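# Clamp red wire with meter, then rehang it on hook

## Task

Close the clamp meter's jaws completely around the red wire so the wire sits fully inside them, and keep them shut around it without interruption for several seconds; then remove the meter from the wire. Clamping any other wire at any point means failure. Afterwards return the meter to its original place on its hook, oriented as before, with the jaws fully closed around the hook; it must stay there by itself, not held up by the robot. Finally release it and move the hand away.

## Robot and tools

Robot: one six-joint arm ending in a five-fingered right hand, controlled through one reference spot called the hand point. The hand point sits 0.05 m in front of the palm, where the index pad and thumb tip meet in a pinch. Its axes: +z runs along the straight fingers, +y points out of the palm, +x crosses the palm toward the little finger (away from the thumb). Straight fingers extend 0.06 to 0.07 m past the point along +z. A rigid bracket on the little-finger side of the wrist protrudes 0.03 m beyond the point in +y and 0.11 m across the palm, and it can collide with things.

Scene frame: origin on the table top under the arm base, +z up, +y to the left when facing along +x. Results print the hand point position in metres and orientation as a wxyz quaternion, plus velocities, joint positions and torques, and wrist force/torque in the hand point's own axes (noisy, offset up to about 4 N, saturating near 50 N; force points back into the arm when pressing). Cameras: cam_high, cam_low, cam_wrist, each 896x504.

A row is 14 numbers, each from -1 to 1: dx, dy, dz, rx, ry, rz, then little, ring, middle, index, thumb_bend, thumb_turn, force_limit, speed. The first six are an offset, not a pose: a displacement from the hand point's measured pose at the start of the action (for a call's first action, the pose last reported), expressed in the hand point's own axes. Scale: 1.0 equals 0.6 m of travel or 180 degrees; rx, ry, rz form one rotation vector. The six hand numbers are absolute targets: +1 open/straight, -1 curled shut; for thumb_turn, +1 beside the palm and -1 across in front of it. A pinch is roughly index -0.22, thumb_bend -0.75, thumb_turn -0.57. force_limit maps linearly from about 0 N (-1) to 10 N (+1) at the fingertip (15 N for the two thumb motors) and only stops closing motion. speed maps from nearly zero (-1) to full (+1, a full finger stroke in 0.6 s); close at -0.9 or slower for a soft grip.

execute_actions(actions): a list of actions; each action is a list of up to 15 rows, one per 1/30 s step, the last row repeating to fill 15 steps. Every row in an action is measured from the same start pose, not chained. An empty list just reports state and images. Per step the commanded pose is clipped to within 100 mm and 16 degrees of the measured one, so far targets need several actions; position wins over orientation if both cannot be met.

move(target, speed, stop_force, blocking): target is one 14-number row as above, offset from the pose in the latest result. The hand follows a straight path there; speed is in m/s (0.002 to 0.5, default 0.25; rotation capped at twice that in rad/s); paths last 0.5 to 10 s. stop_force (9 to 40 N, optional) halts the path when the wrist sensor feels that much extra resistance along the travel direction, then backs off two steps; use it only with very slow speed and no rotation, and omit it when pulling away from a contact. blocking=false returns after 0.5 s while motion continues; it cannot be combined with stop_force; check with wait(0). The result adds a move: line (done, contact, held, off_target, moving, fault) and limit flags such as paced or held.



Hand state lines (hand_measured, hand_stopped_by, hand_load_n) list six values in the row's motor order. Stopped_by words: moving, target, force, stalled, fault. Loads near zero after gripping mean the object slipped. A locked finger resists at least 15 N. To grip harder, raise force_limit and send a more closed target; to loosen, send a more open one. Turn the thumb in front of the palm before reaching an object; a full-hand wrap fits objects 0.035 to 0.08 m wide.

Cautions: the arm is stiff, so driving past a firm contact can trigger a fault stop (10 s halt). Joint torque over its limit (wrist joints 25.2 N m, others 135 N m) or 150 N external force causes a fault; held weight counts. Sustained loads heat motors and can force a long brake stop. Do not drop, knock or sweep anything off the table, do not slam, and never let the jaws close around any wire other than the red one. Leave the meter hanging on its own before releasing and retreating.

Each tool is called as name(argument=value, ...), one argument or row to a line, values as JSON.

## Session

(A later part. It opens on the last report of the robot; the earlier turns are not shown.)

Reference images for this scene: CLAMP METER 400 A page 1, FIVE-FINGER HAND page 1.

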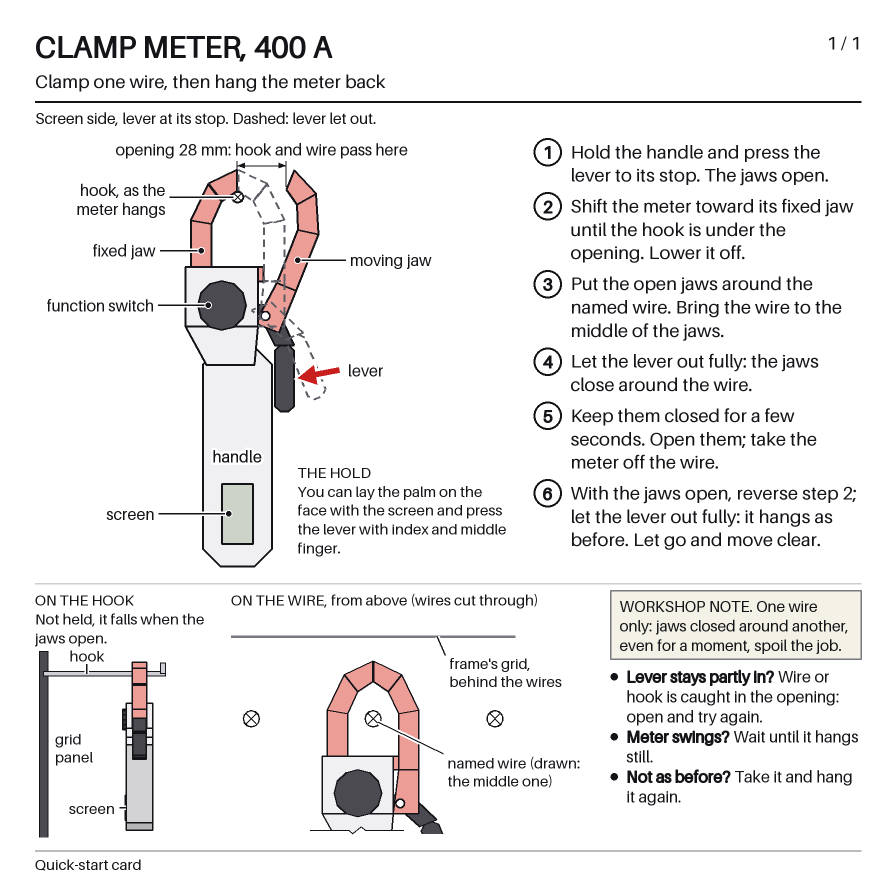

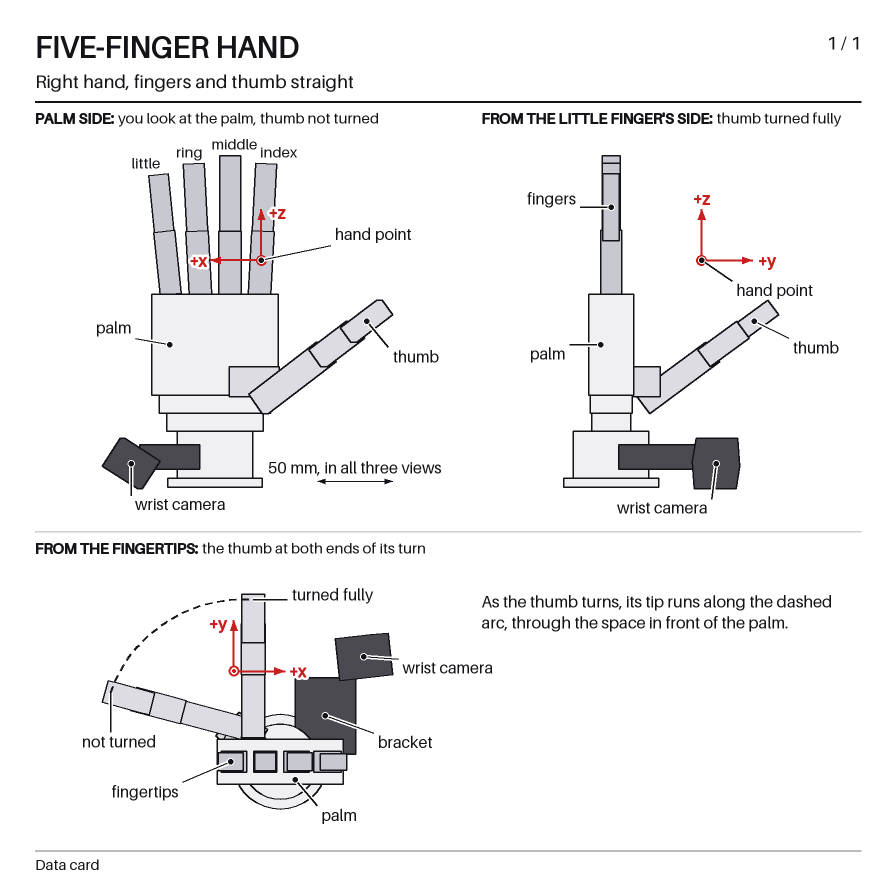

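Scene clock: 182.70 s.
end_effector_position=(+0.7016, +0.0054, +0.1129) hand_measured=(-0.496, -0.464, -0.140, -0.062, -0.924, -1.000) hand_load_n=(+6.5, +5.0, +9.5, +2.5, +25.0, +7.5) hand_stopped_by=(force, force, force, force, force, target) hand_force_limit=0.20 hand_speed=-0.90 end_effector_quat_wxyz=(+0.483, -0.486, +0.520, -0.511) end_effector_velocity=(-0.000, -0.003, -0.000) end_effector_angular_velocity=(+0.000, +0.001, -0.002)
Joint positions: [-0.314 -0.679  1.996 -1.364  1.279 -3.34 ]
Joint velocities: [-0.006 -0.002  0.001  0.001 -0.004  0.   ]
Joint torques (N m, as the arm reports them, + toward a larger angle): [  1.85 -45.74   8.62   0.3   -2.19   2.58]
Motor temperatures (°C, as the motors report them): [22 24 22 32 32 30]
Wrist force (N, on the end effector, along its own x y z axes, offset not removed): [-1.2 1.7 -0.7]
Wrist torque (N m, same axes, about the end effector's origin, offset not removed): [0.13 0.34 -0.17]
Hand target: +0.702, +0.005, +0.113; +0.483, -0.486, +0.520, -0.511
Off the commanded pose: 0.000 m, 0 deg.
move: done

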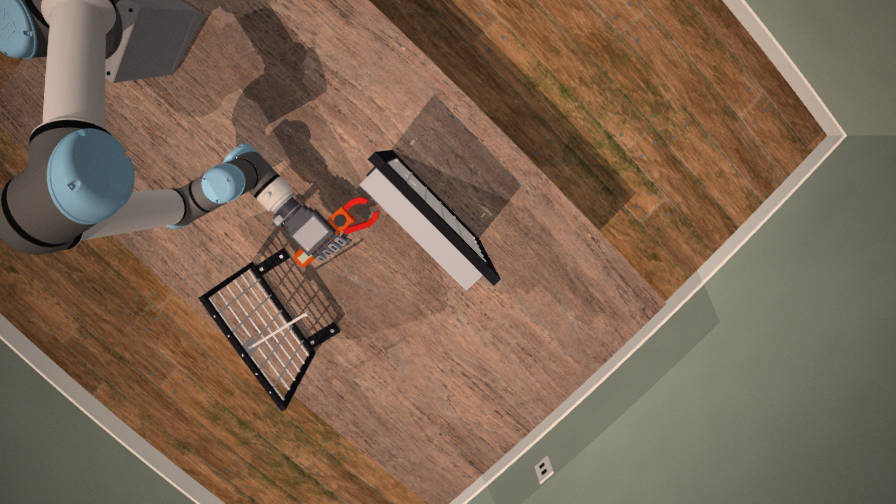

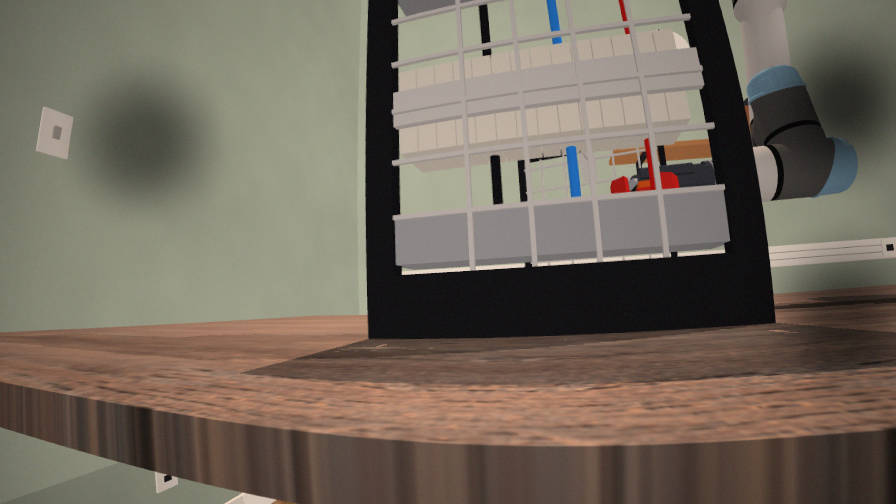

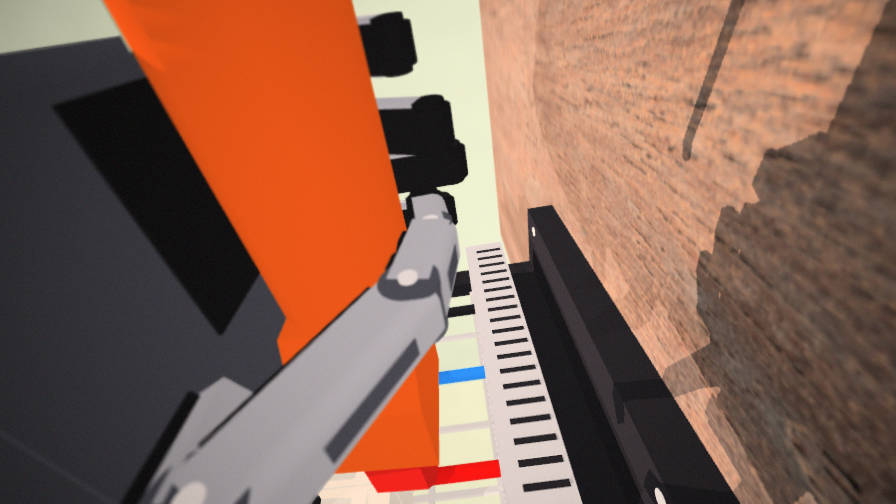

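move(
  target=[0.098,-0.107,0.127,0,0.05,0,-0.94,-0.94,-1,-1,-1,-1,0.2,-0.9],
  speed=0.06,
)

move(
  target=[0,0,0,0,0,0.5,-0.94,-0.94,-1,-1,-1,-1,0.2,-0.9],
  speed=0.2,
)

move(
  target=[0,-0.118,0,0,0,0,-0.94,-0.94,-1,-1,-1,-1,0.2,-0.9],
  speed=0.04,
  stop_force=10,
)

move(
  target=[-0.063,0,0,0,0,0,-0.94,-0.94,-1,-1,-1,-1,0.2,-0.9],
  speed=0.012,
  stop_force=9,
)

zoom_image(
  camera="cam_high",
  region=[215,220,375,380],
)

Scene clock: 197.37 s.
end_effector_position=(+0.7746, -0.0581, +0.1758) hand_measured=(-0.496, -0.464, -0.140, -0.062, -0.924, -1.000) hand_load_n=(+6.5, +5.0, +9.5, +2.5, +25.0, +7.5) hand_stopped_by=(force, force, force, force, force, target) hand_force_limit=0.20 hand_speed=-0.90 end_effector_quat_wxyz=(+0.441, -0.444, +0.556, -0.547) end_effector_velocity=(+0.002, -0.001, +0.002) end_effector_angular_velocity=(-0.000, -0.001, -0.003)
Joint positions: [-0.283 -0.773  1.821 -1.126  1.463 -3.335]
Joint velocities: [ 0.001 -0.001 -0.006  0.005  0.003 -0.   ]
Joint torques (N m, as the arm reports them, + toward a larger angle): [ 22.   -47.42 -25.61   0.14   1.06   0.98]
Motor temperatures (°C, as the motors report them): [22 24 22 32 32 30]
Wrist force (N, on the end effector, along its own x y z axes, offset not removed): [1.9 -2.1 0.4]
Wrist torque (N m, same axes, about the end effector's origin, offset not removed): [-0.67 -0.35 -0.06]
Hand target: +0.775, -0.058, +0.176; +0.440, -0.444, +0.556, -0.547
Off the commanded pose: 0.000 m, 0 deg.
move: done

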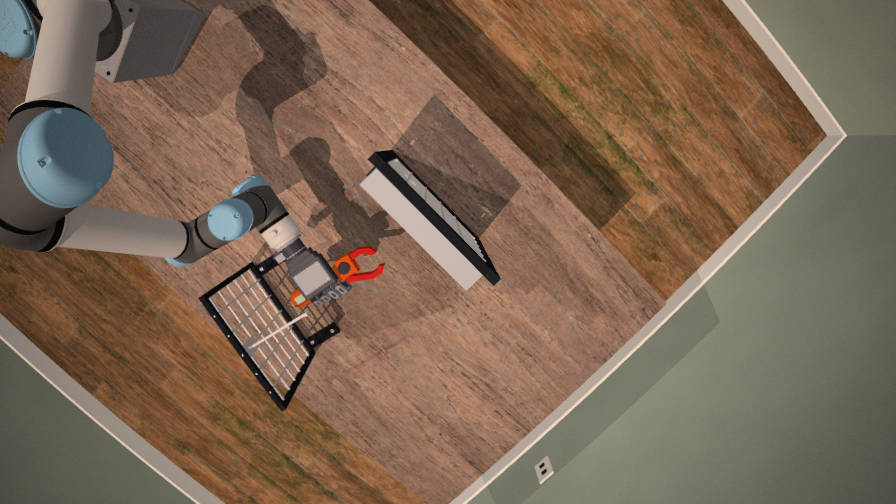

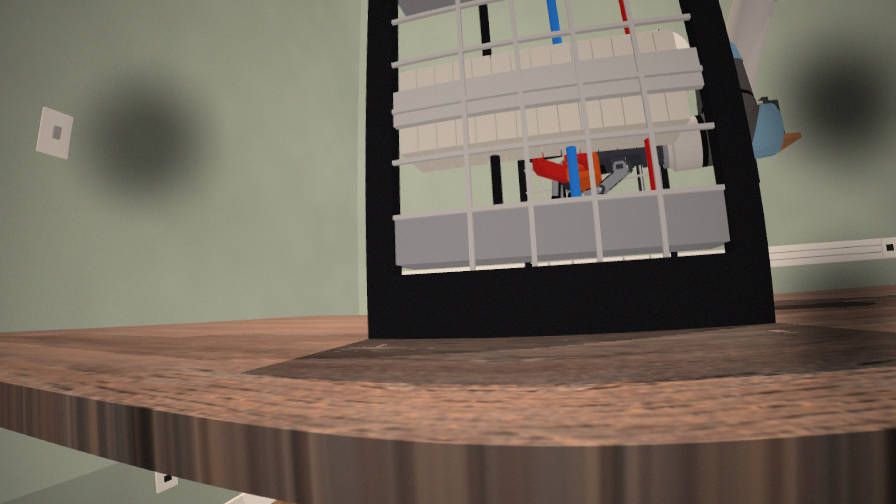

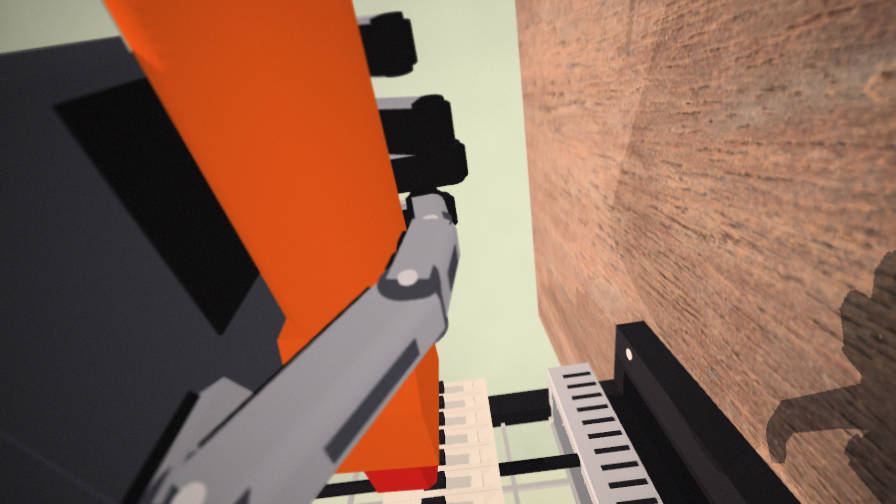

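Scene clock: 201.80 s.
end_effector_position=(+0.7746, -0.0582, +0.1758) hand_measured=(-0.496, -0.464, -0.140, -0.062, -0.924, -1.000) hand_load_n=(+6.5, +5.0, +9.5, +2.5, +25.0, +7.5) hand_stopped_by=(force, force, force, force, force, target) hand_force_limit=0.20 hand_speed=-0.90 end_effector_quat_wxyz=(+0.698, +0.078, +0.707, -0.076) end_effector_velocity=(+0.000, +0.000, -0.000) end_effector_angular_velocity=(+0.014, -0.004, -0.001)
Joint positions: [-0.373 -0.592  1.773 -1.26   1.374 -1.759]
Joint velocities: [ 0.001  0.003 -0.001 -0.003  0.002  0.015]
Joint torques (N m, as the arm reports them, + toward a larger angle): [ 22.09 -36.92 -22.22  -4.17   1.21   2.68]
Motor temperatures (°C, as the motors report them): [22 24 22 32 32 30]
Wrist force (N, on the end effector, along its own x y z axes, offset not removed): [1.0 -0.6 -2.3]
Wrist torque (N m, same axes, about the end effector's origin, offset not removed): [0.22 0.33 -0.04]
Hand target: +0.775, -0.058, +0.176; +0.698, +0.079, +0.707, -0.076
Off the commanded pose: 0.000 m, 0 deg.
move: done

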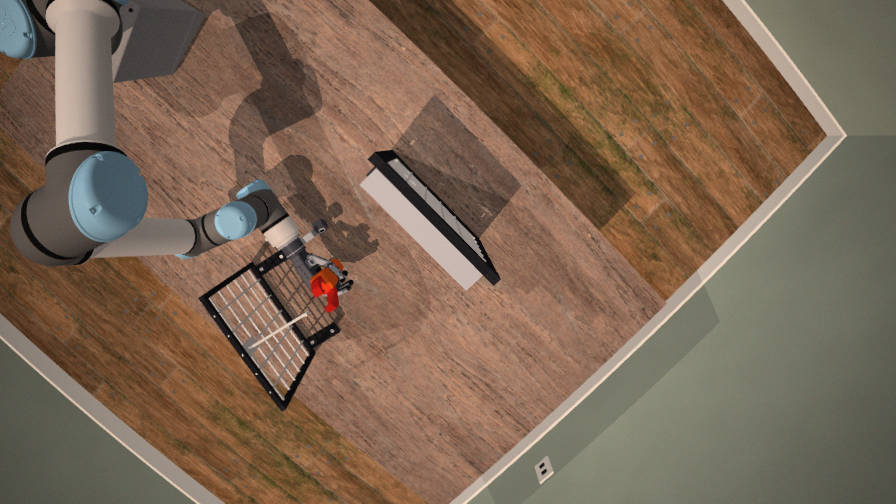

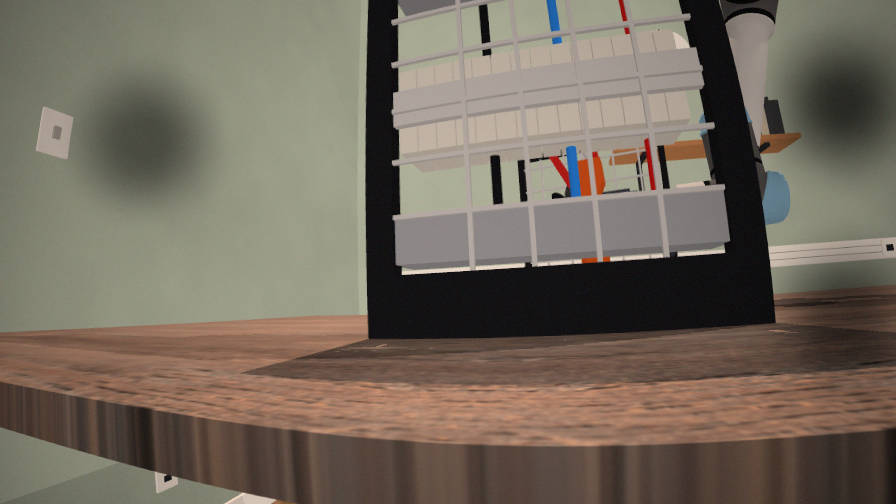

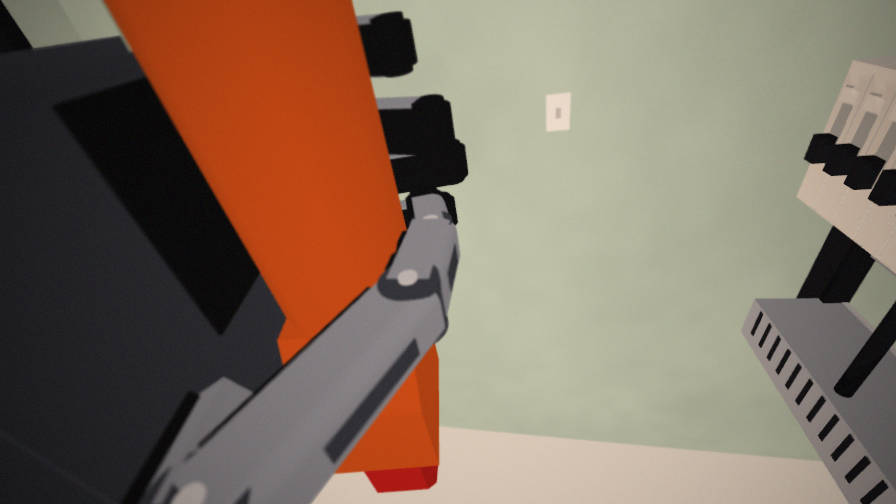

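Scene clock: 203.97 s.
end_effector_position=(+0.7593, -0.1270, +0.1757) hand_measured=(-0.496, -0.464, -0.140, -0.062, -0.924, -1.000) hand_load_n=(+6.5, +5.0, +9.5, +2.5, +25.0, +7.5) hand_stopped_by=(force, force, force, force, force, target) hand_force_limit=0.20 hand_speed=-0.90 end_effector_quat_wxyz=(+0.698, +0.078, +0.707, -0.076) end_effector_velocity=(-0.001, -0.003, -0.001) end_effector_angular_velocity=(+0.001, +0.002, -0.003)
Joint positions: [-0.504 -0.624  1.786 -1.244  1.242 -1.748]
Joint velocities: [-0.006 -0.     0.001  0.001 -0.003  0.   ]
Joint torques (N m, as the arm reports them, + toward a larger angle): [  2.54 -48.97  -0.42   0.34  -2.31   2.7 ]
Motor temperatures (°C, as the motors report them): [22 24 22 32 32 30]
Wrist force (N, on the end effector, along its own x y z axes, offset not removed): [3.5 -0.1 -0.8]
Wrist torque (N m, same axes, about the end effector's origin, offset not removed): [-0.01 -0.25 0.14]
Hand target: +0.759, -0.127, +0.176; +0.698, +0.078, +0.707, -0.076
Off the commanded pose: 0.000 m, 0 deg.
move: done

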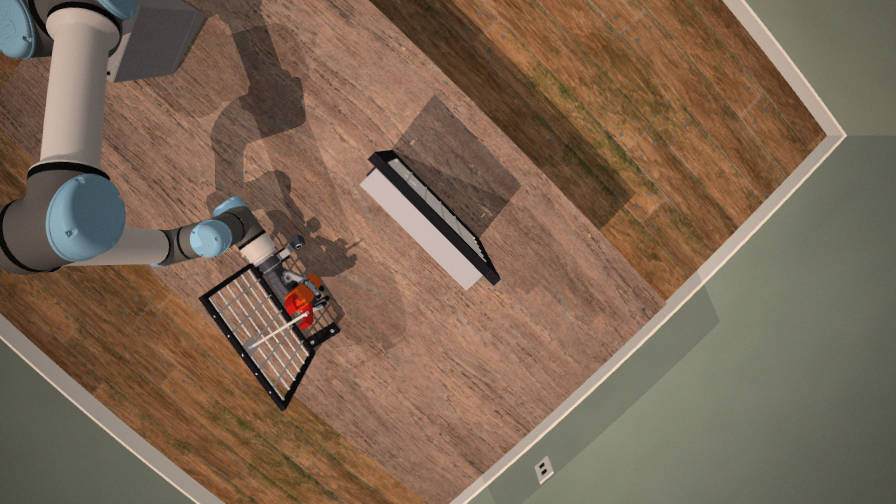

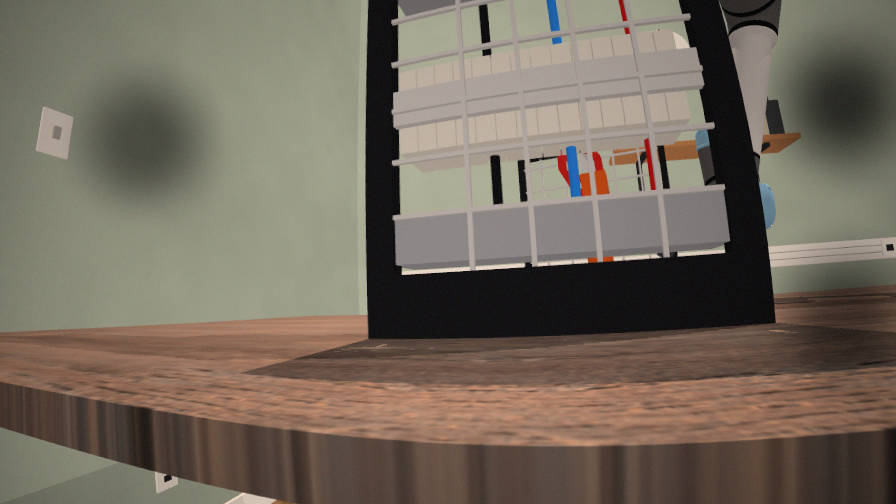

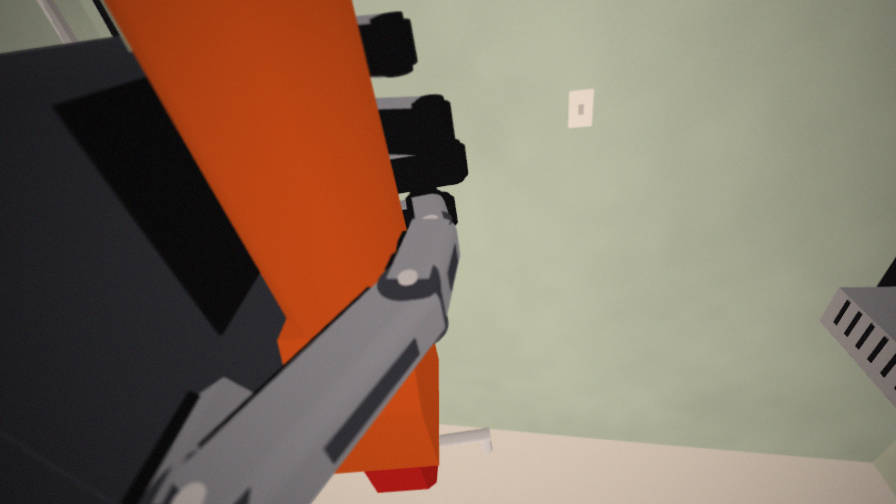

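Scene clock: 207.33 s.
end_effector_position=(+0.7597, -0.1272, +0.2131) hand_measured=(-0.496, -0.464, -0.140, -0.062, -0.924, -1.000) hand_load_n=(+6.5, +5.0, +9.5, +2.5, +25.0, +7.5) hand_stopped_by=(force, force, force, force, force, target) hand_force_limit=0.20 hand_speed=-0.90 end_effector_quat_wxyz=(+0.698, +0.078, +0.707, -0.076) end_effector_velocity=(-0.000, -0.001, +0.003) end_effector_angular_velocity=(+0.001, +0.002, -0.002)
Joint positions: [-0.492 -0.708  1.818 -1.191  1.255 -1.749]
Joint velocities: [ 0.001 -0.007  0.003  0.005  0.003  0.   ]
Joint torques (N m, as the arm reports them, + toward a larger angle): [ 20.55 -49.11   4.24   0.54   1.03  -2.27]
Motor temperatures (°C, as the motors report them): [22 24 22 32 32 30]
Wrist force (N, on the end effector, along its own x y z axes, offset not removed): [2.8 -0.8 -1.4]
Wrist torque (N m, same axes, about the end effector's origin, offset not removed): [-0.12 0.10 0.11]
Hand target: +0.760, -0.127, +0.213; +0.698, +0.078, +0.707, -0.076
Off the commanded pose: 0.000 m, 0 deg.
move: done

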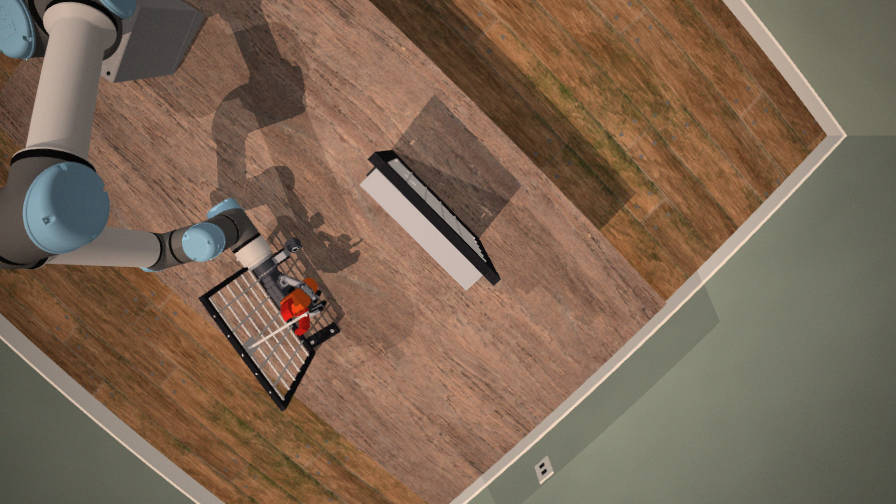

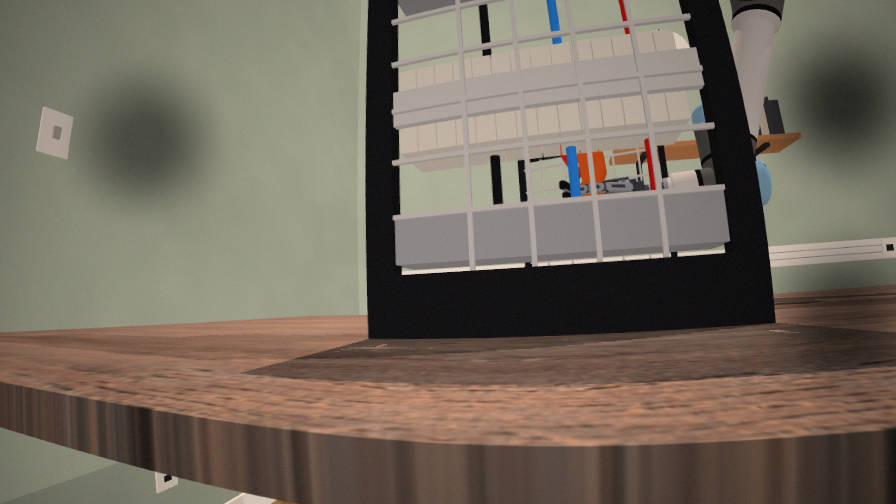

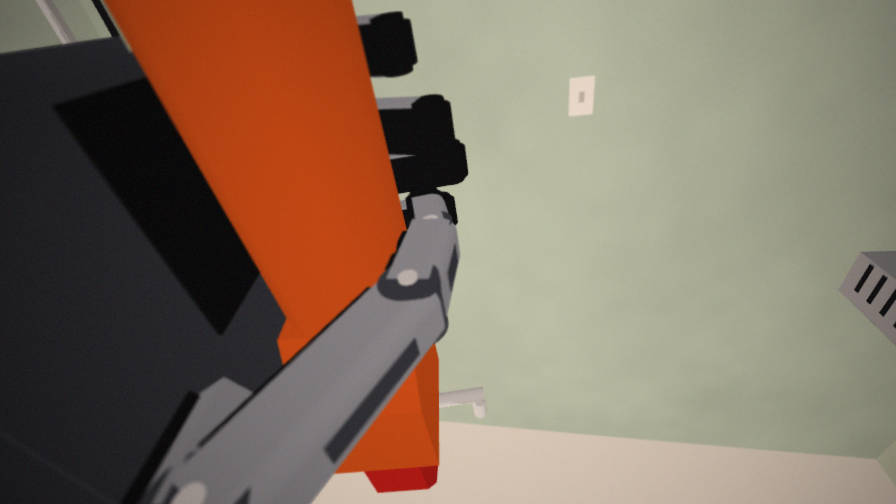

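Region (215, 220, 375, 380) of cam_high's 896x504 image, scaled by 3.150, with more detail than that image has.

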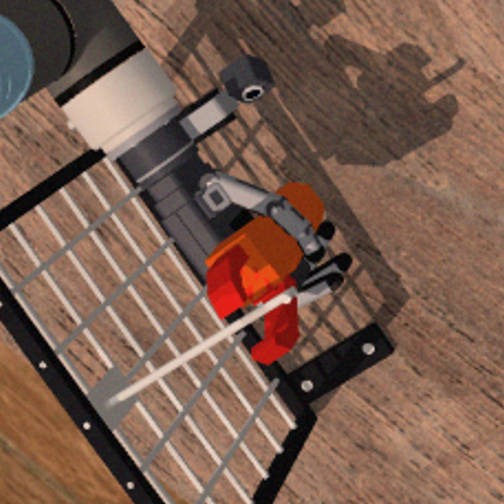

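move(
  target=[0,0,0.022,0,0,0,-0.94,-0.94,-1,-1,-1,-1,0.2,-0.9],
  speed=0.01,
  stop_force=9,
)

move(
  target=[0,0,0,0,0,0,-0.94,-0.94,1,1,-1,-1,0.2,-0.6],
)

move(
  target=[0.005,0,0,0,0,0,-0.94,-0.94,1,1,-1,-1,0.2,-0.6],
  speed=0.005,
)

zoom_image(
  camera="cam_high",
  region=[215,220,375,380],
)

Scene clock: 217.97 s.
end_effector_position=(+0.7723, -0.1300, +0.2130) hand_measured=(-0.496, -0.464, -0.140, -0.062, -0.924, -1.000) hand_load_n=(+6.5, +5.0, +9.5, +2.5, +25.0, +7.5) hand_stopped_by=(force, force, force, force, force, target) hand_force_limit=0.20 hand_speed=-0.90 end_effector_quat_wxyz=(+0.698, +0.078, +0.707, -0.076) end_effector_velocity=(+0.003, -0.001, +0.000) end_effector_angular_velocity=(-0.000, -0.000, -0.001)
Joint positions: [-0.484 -0.695  1.777 -1.163  1.263 -1.75 ]
Joint velocities: [ 0.001  0.002 -0.008  0.006  0.003  0.   ]
Joint torques (N m, as the arm reports them, + toward a larger angle): [ 21.5  -37.25 -23.59   0.26   1.21  -2.14]
Motor temperatures (°C, as the motors report them): [22 24 22 32 32 30]
Wrist force (N, on the end effector, along its own x y z axes, offset not removed): [4.6 -2.2 -1.4]
Wrist torque (N m, same axes, about the end effector's origin, offset not removed): [-0.04 -0.25 0.13]
Hand target: +0.773, -0.130, +0.213; +0.698, +0.078, +0.707, -0.076
Off the commanded pose: 0.000 m, 0 deg.
move: done

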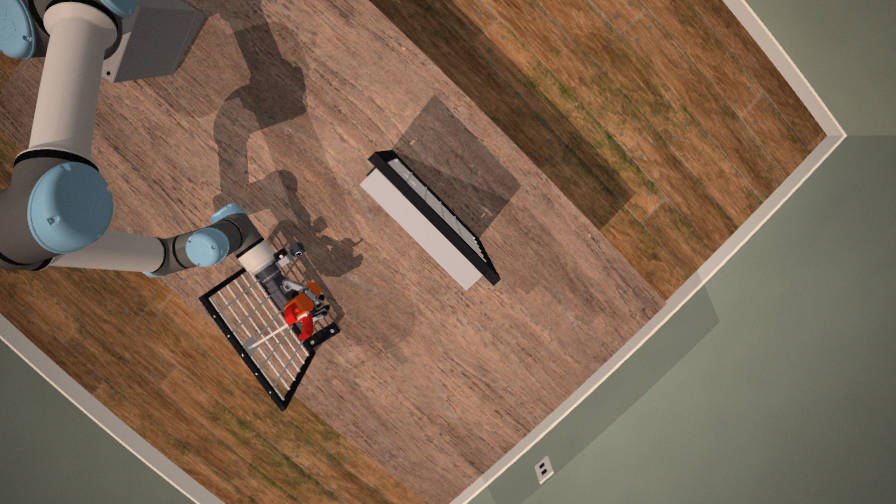

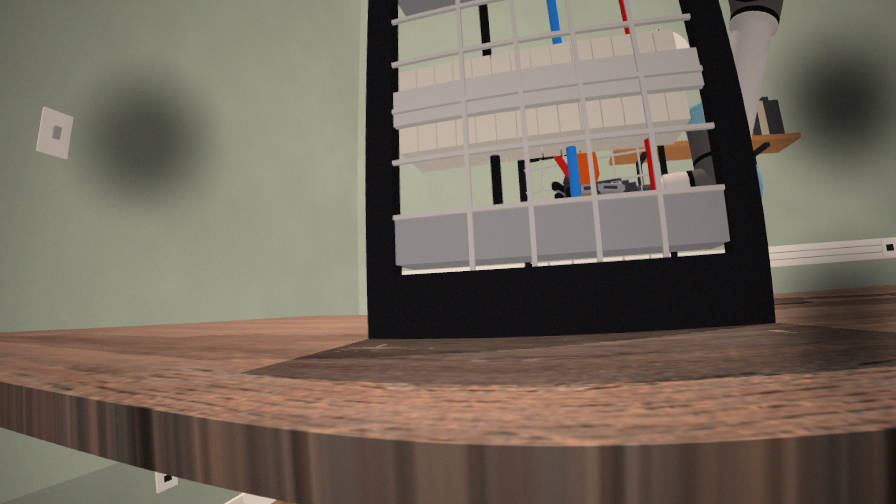

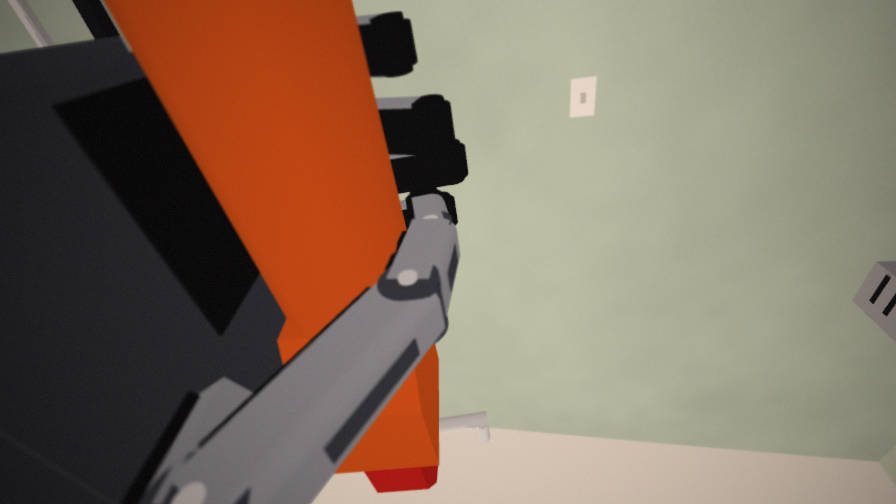

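Scene clock: 219.97 s.
end_effector_position=(+0.7723, -0.1300, +0.2130) hand_measured=(-0.496, -0.464, +1.000, +1.000, -0.924, -1.000) hand_load_n=(+3.5, +3.5, +0.0, +0.0, +24.0, +7.5) hand_stopped_by=(force, force, target, target, force, target) hand_force_limit=0.20 hand_speed=-0.60 end_effector_quat_wxyz=(+0.698, +0.078, +0.707, -0.076) end_effector_velocity=(-0.000, +0.001, -0.000) end_effector_angular_velocity=(+0.000, +0.000, +0.002)
Joint positions: [-0.484 -0.695  1.777 -1.163  1.263 -1.75 ]
Joint velocities: [ 0.001  0.     0.001 -0.001 -0.001 -0.   ]
Joint torques (N m, as the arm reports them, + toward a larger angle): [  1.75 -48.68   3.91  -4.1   -2.08  -1.04]
Motor temperatures (°C, as the motors report them): [22 24 22 32 32 30]
Wrist force (N, on the end effector, along its own x y z axes, offset not removed): [1.5 0.3 1.3]
Wrist torque (N m, same axes, about the end effector's origin, offset not removed): [0.05 -0.11 0.12]
Hand target: +0.772, -0.130, +0.213; +0.698, +0.078, +0.707, -0.076
Off the commanded pose: 0.000 m, 0 deg.
move: done

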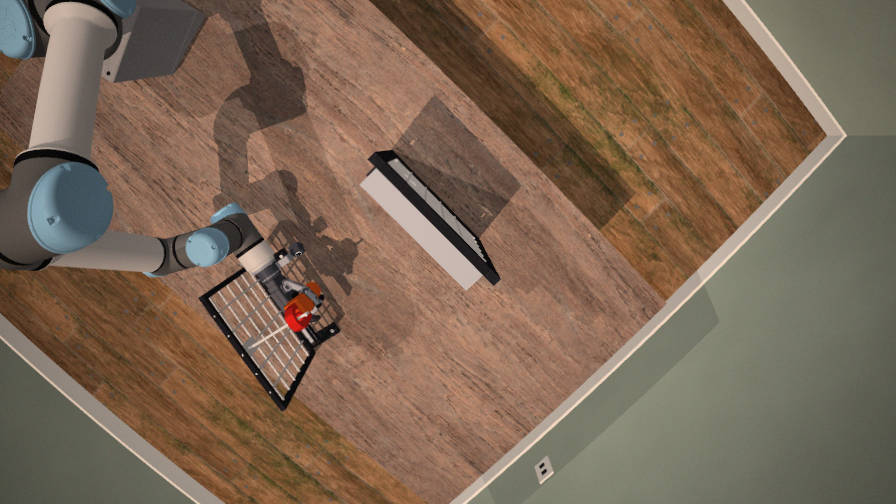

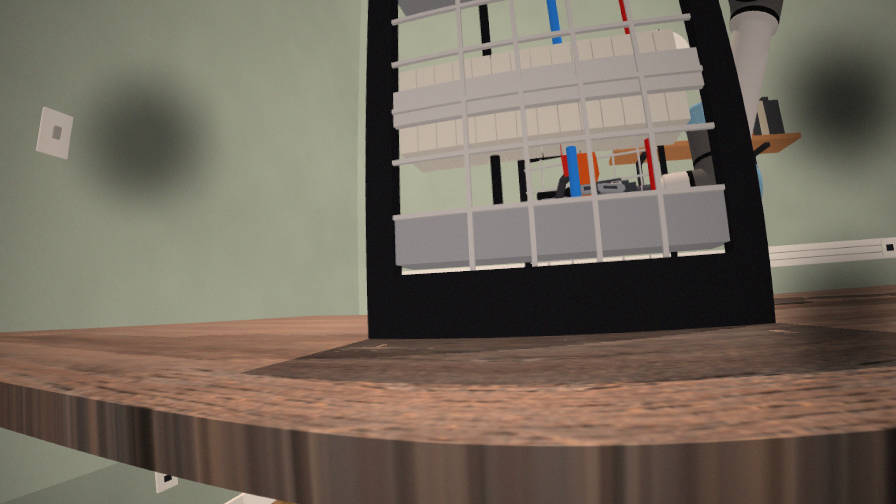

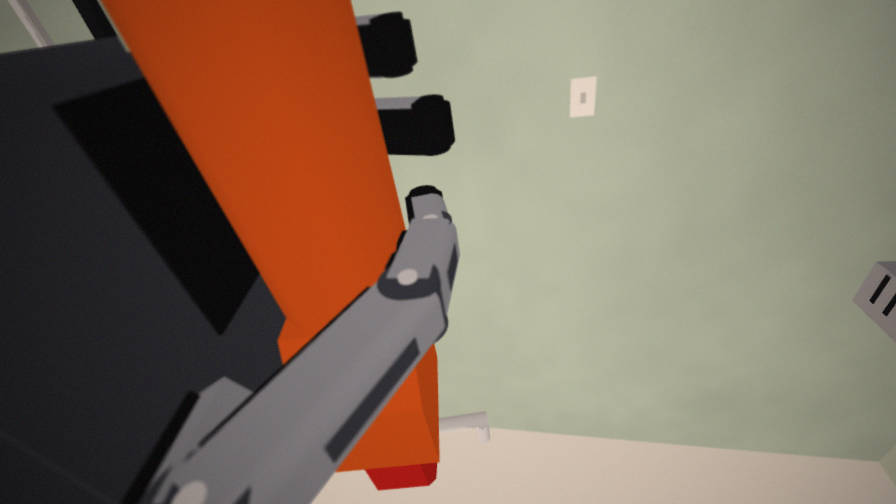

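Scene clock: 220.80 s.
end_effector_position=(+0.7723, -0.1299, +0.2101) hand_measured=(-0.496, -0.464, +1.000, +1.000, -0.924, -1.000) hand_load_n=(+3.5, +3.5, +0.0, +0.0, +24.0, +7.5) hand_stopped_by=(force, force, target, target, force, target) hand_force_limit=0.20 hand_speed=-0.60 end_effector_quat_wxyz=(+0.698, +0.078, +0.707, -0.076) end_effector_velocity=(-0.000, +0.001, -0.002) end_effector_angular_velocity=(+0.002, +0.001, +0.001)
Joint positions: [-0.485 -0.689  1.775 -1.167  1.262 -1.75 ]
Joint velocities: [ 0.     0.004 -0.001 -0.002 -0.     0.001]
Joint torques (N m, as the arm reports them, + toward a larger angle): [  2.32 -36.74 -22.95  -4.18  -2.1    2.62]
Motor temperatures (°C, as the motors report them): [22 24 22 32 32 30]
Wrist force (N, on the end effector, along its own x y z axes, offset not removed): [4.7 -3.0 -1.3]
Wrist torque (N m, same axes, about the end effector's origin, offset not removed): [-0.35 -0.41 0.20]
Hand target: +0.772, -0.130, +0.210; +0.698, +0.078, +0.707, -0.076
Off the commanded pose: 0.000 m, 0 deg.
move: done

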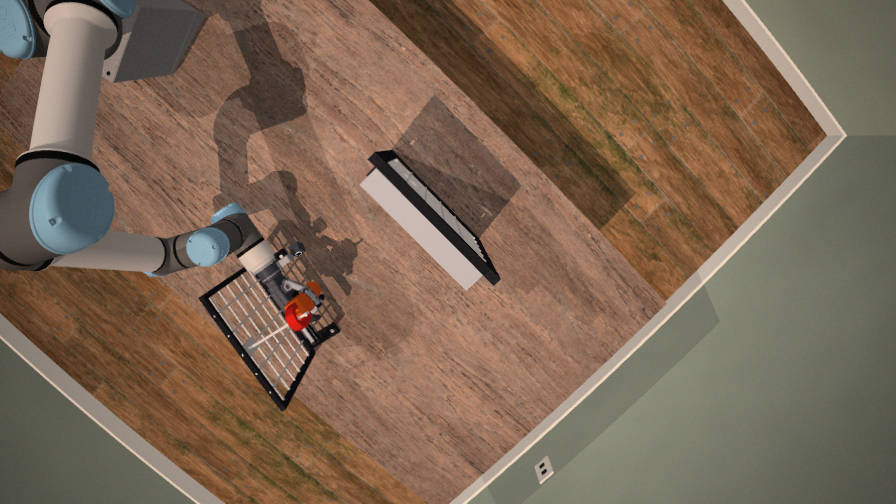

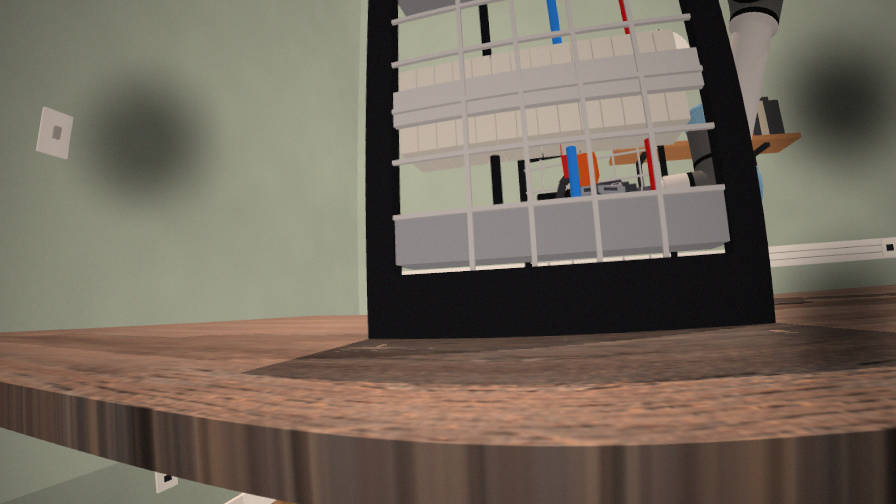

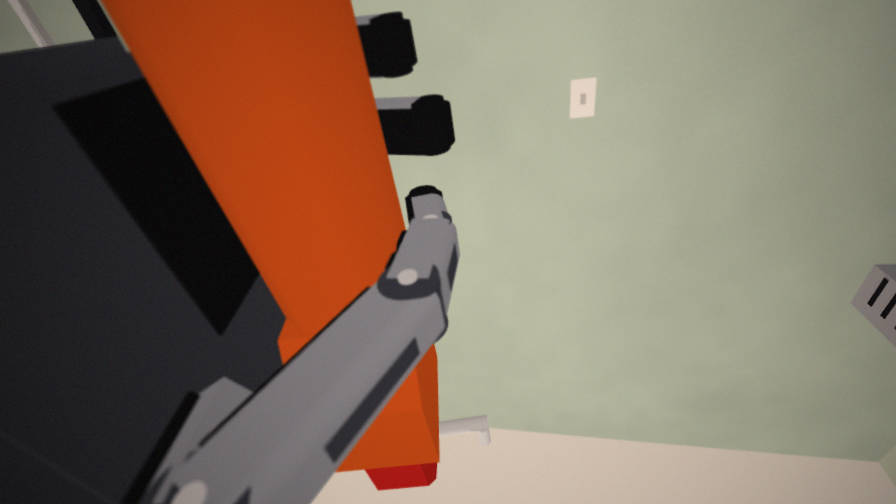

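Region (215, 220, 375, 380) of cam_high's 896x504 image, scaled by 3.150, with more detail than that image has.

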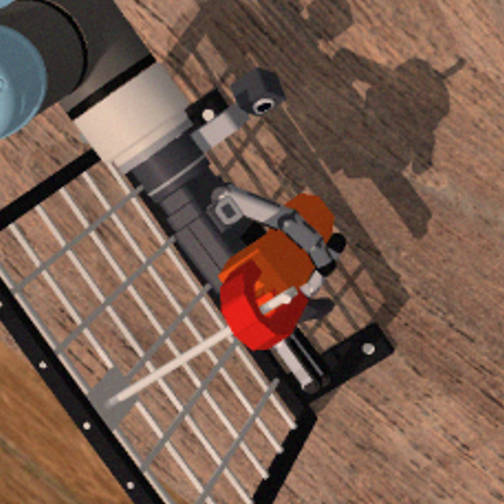

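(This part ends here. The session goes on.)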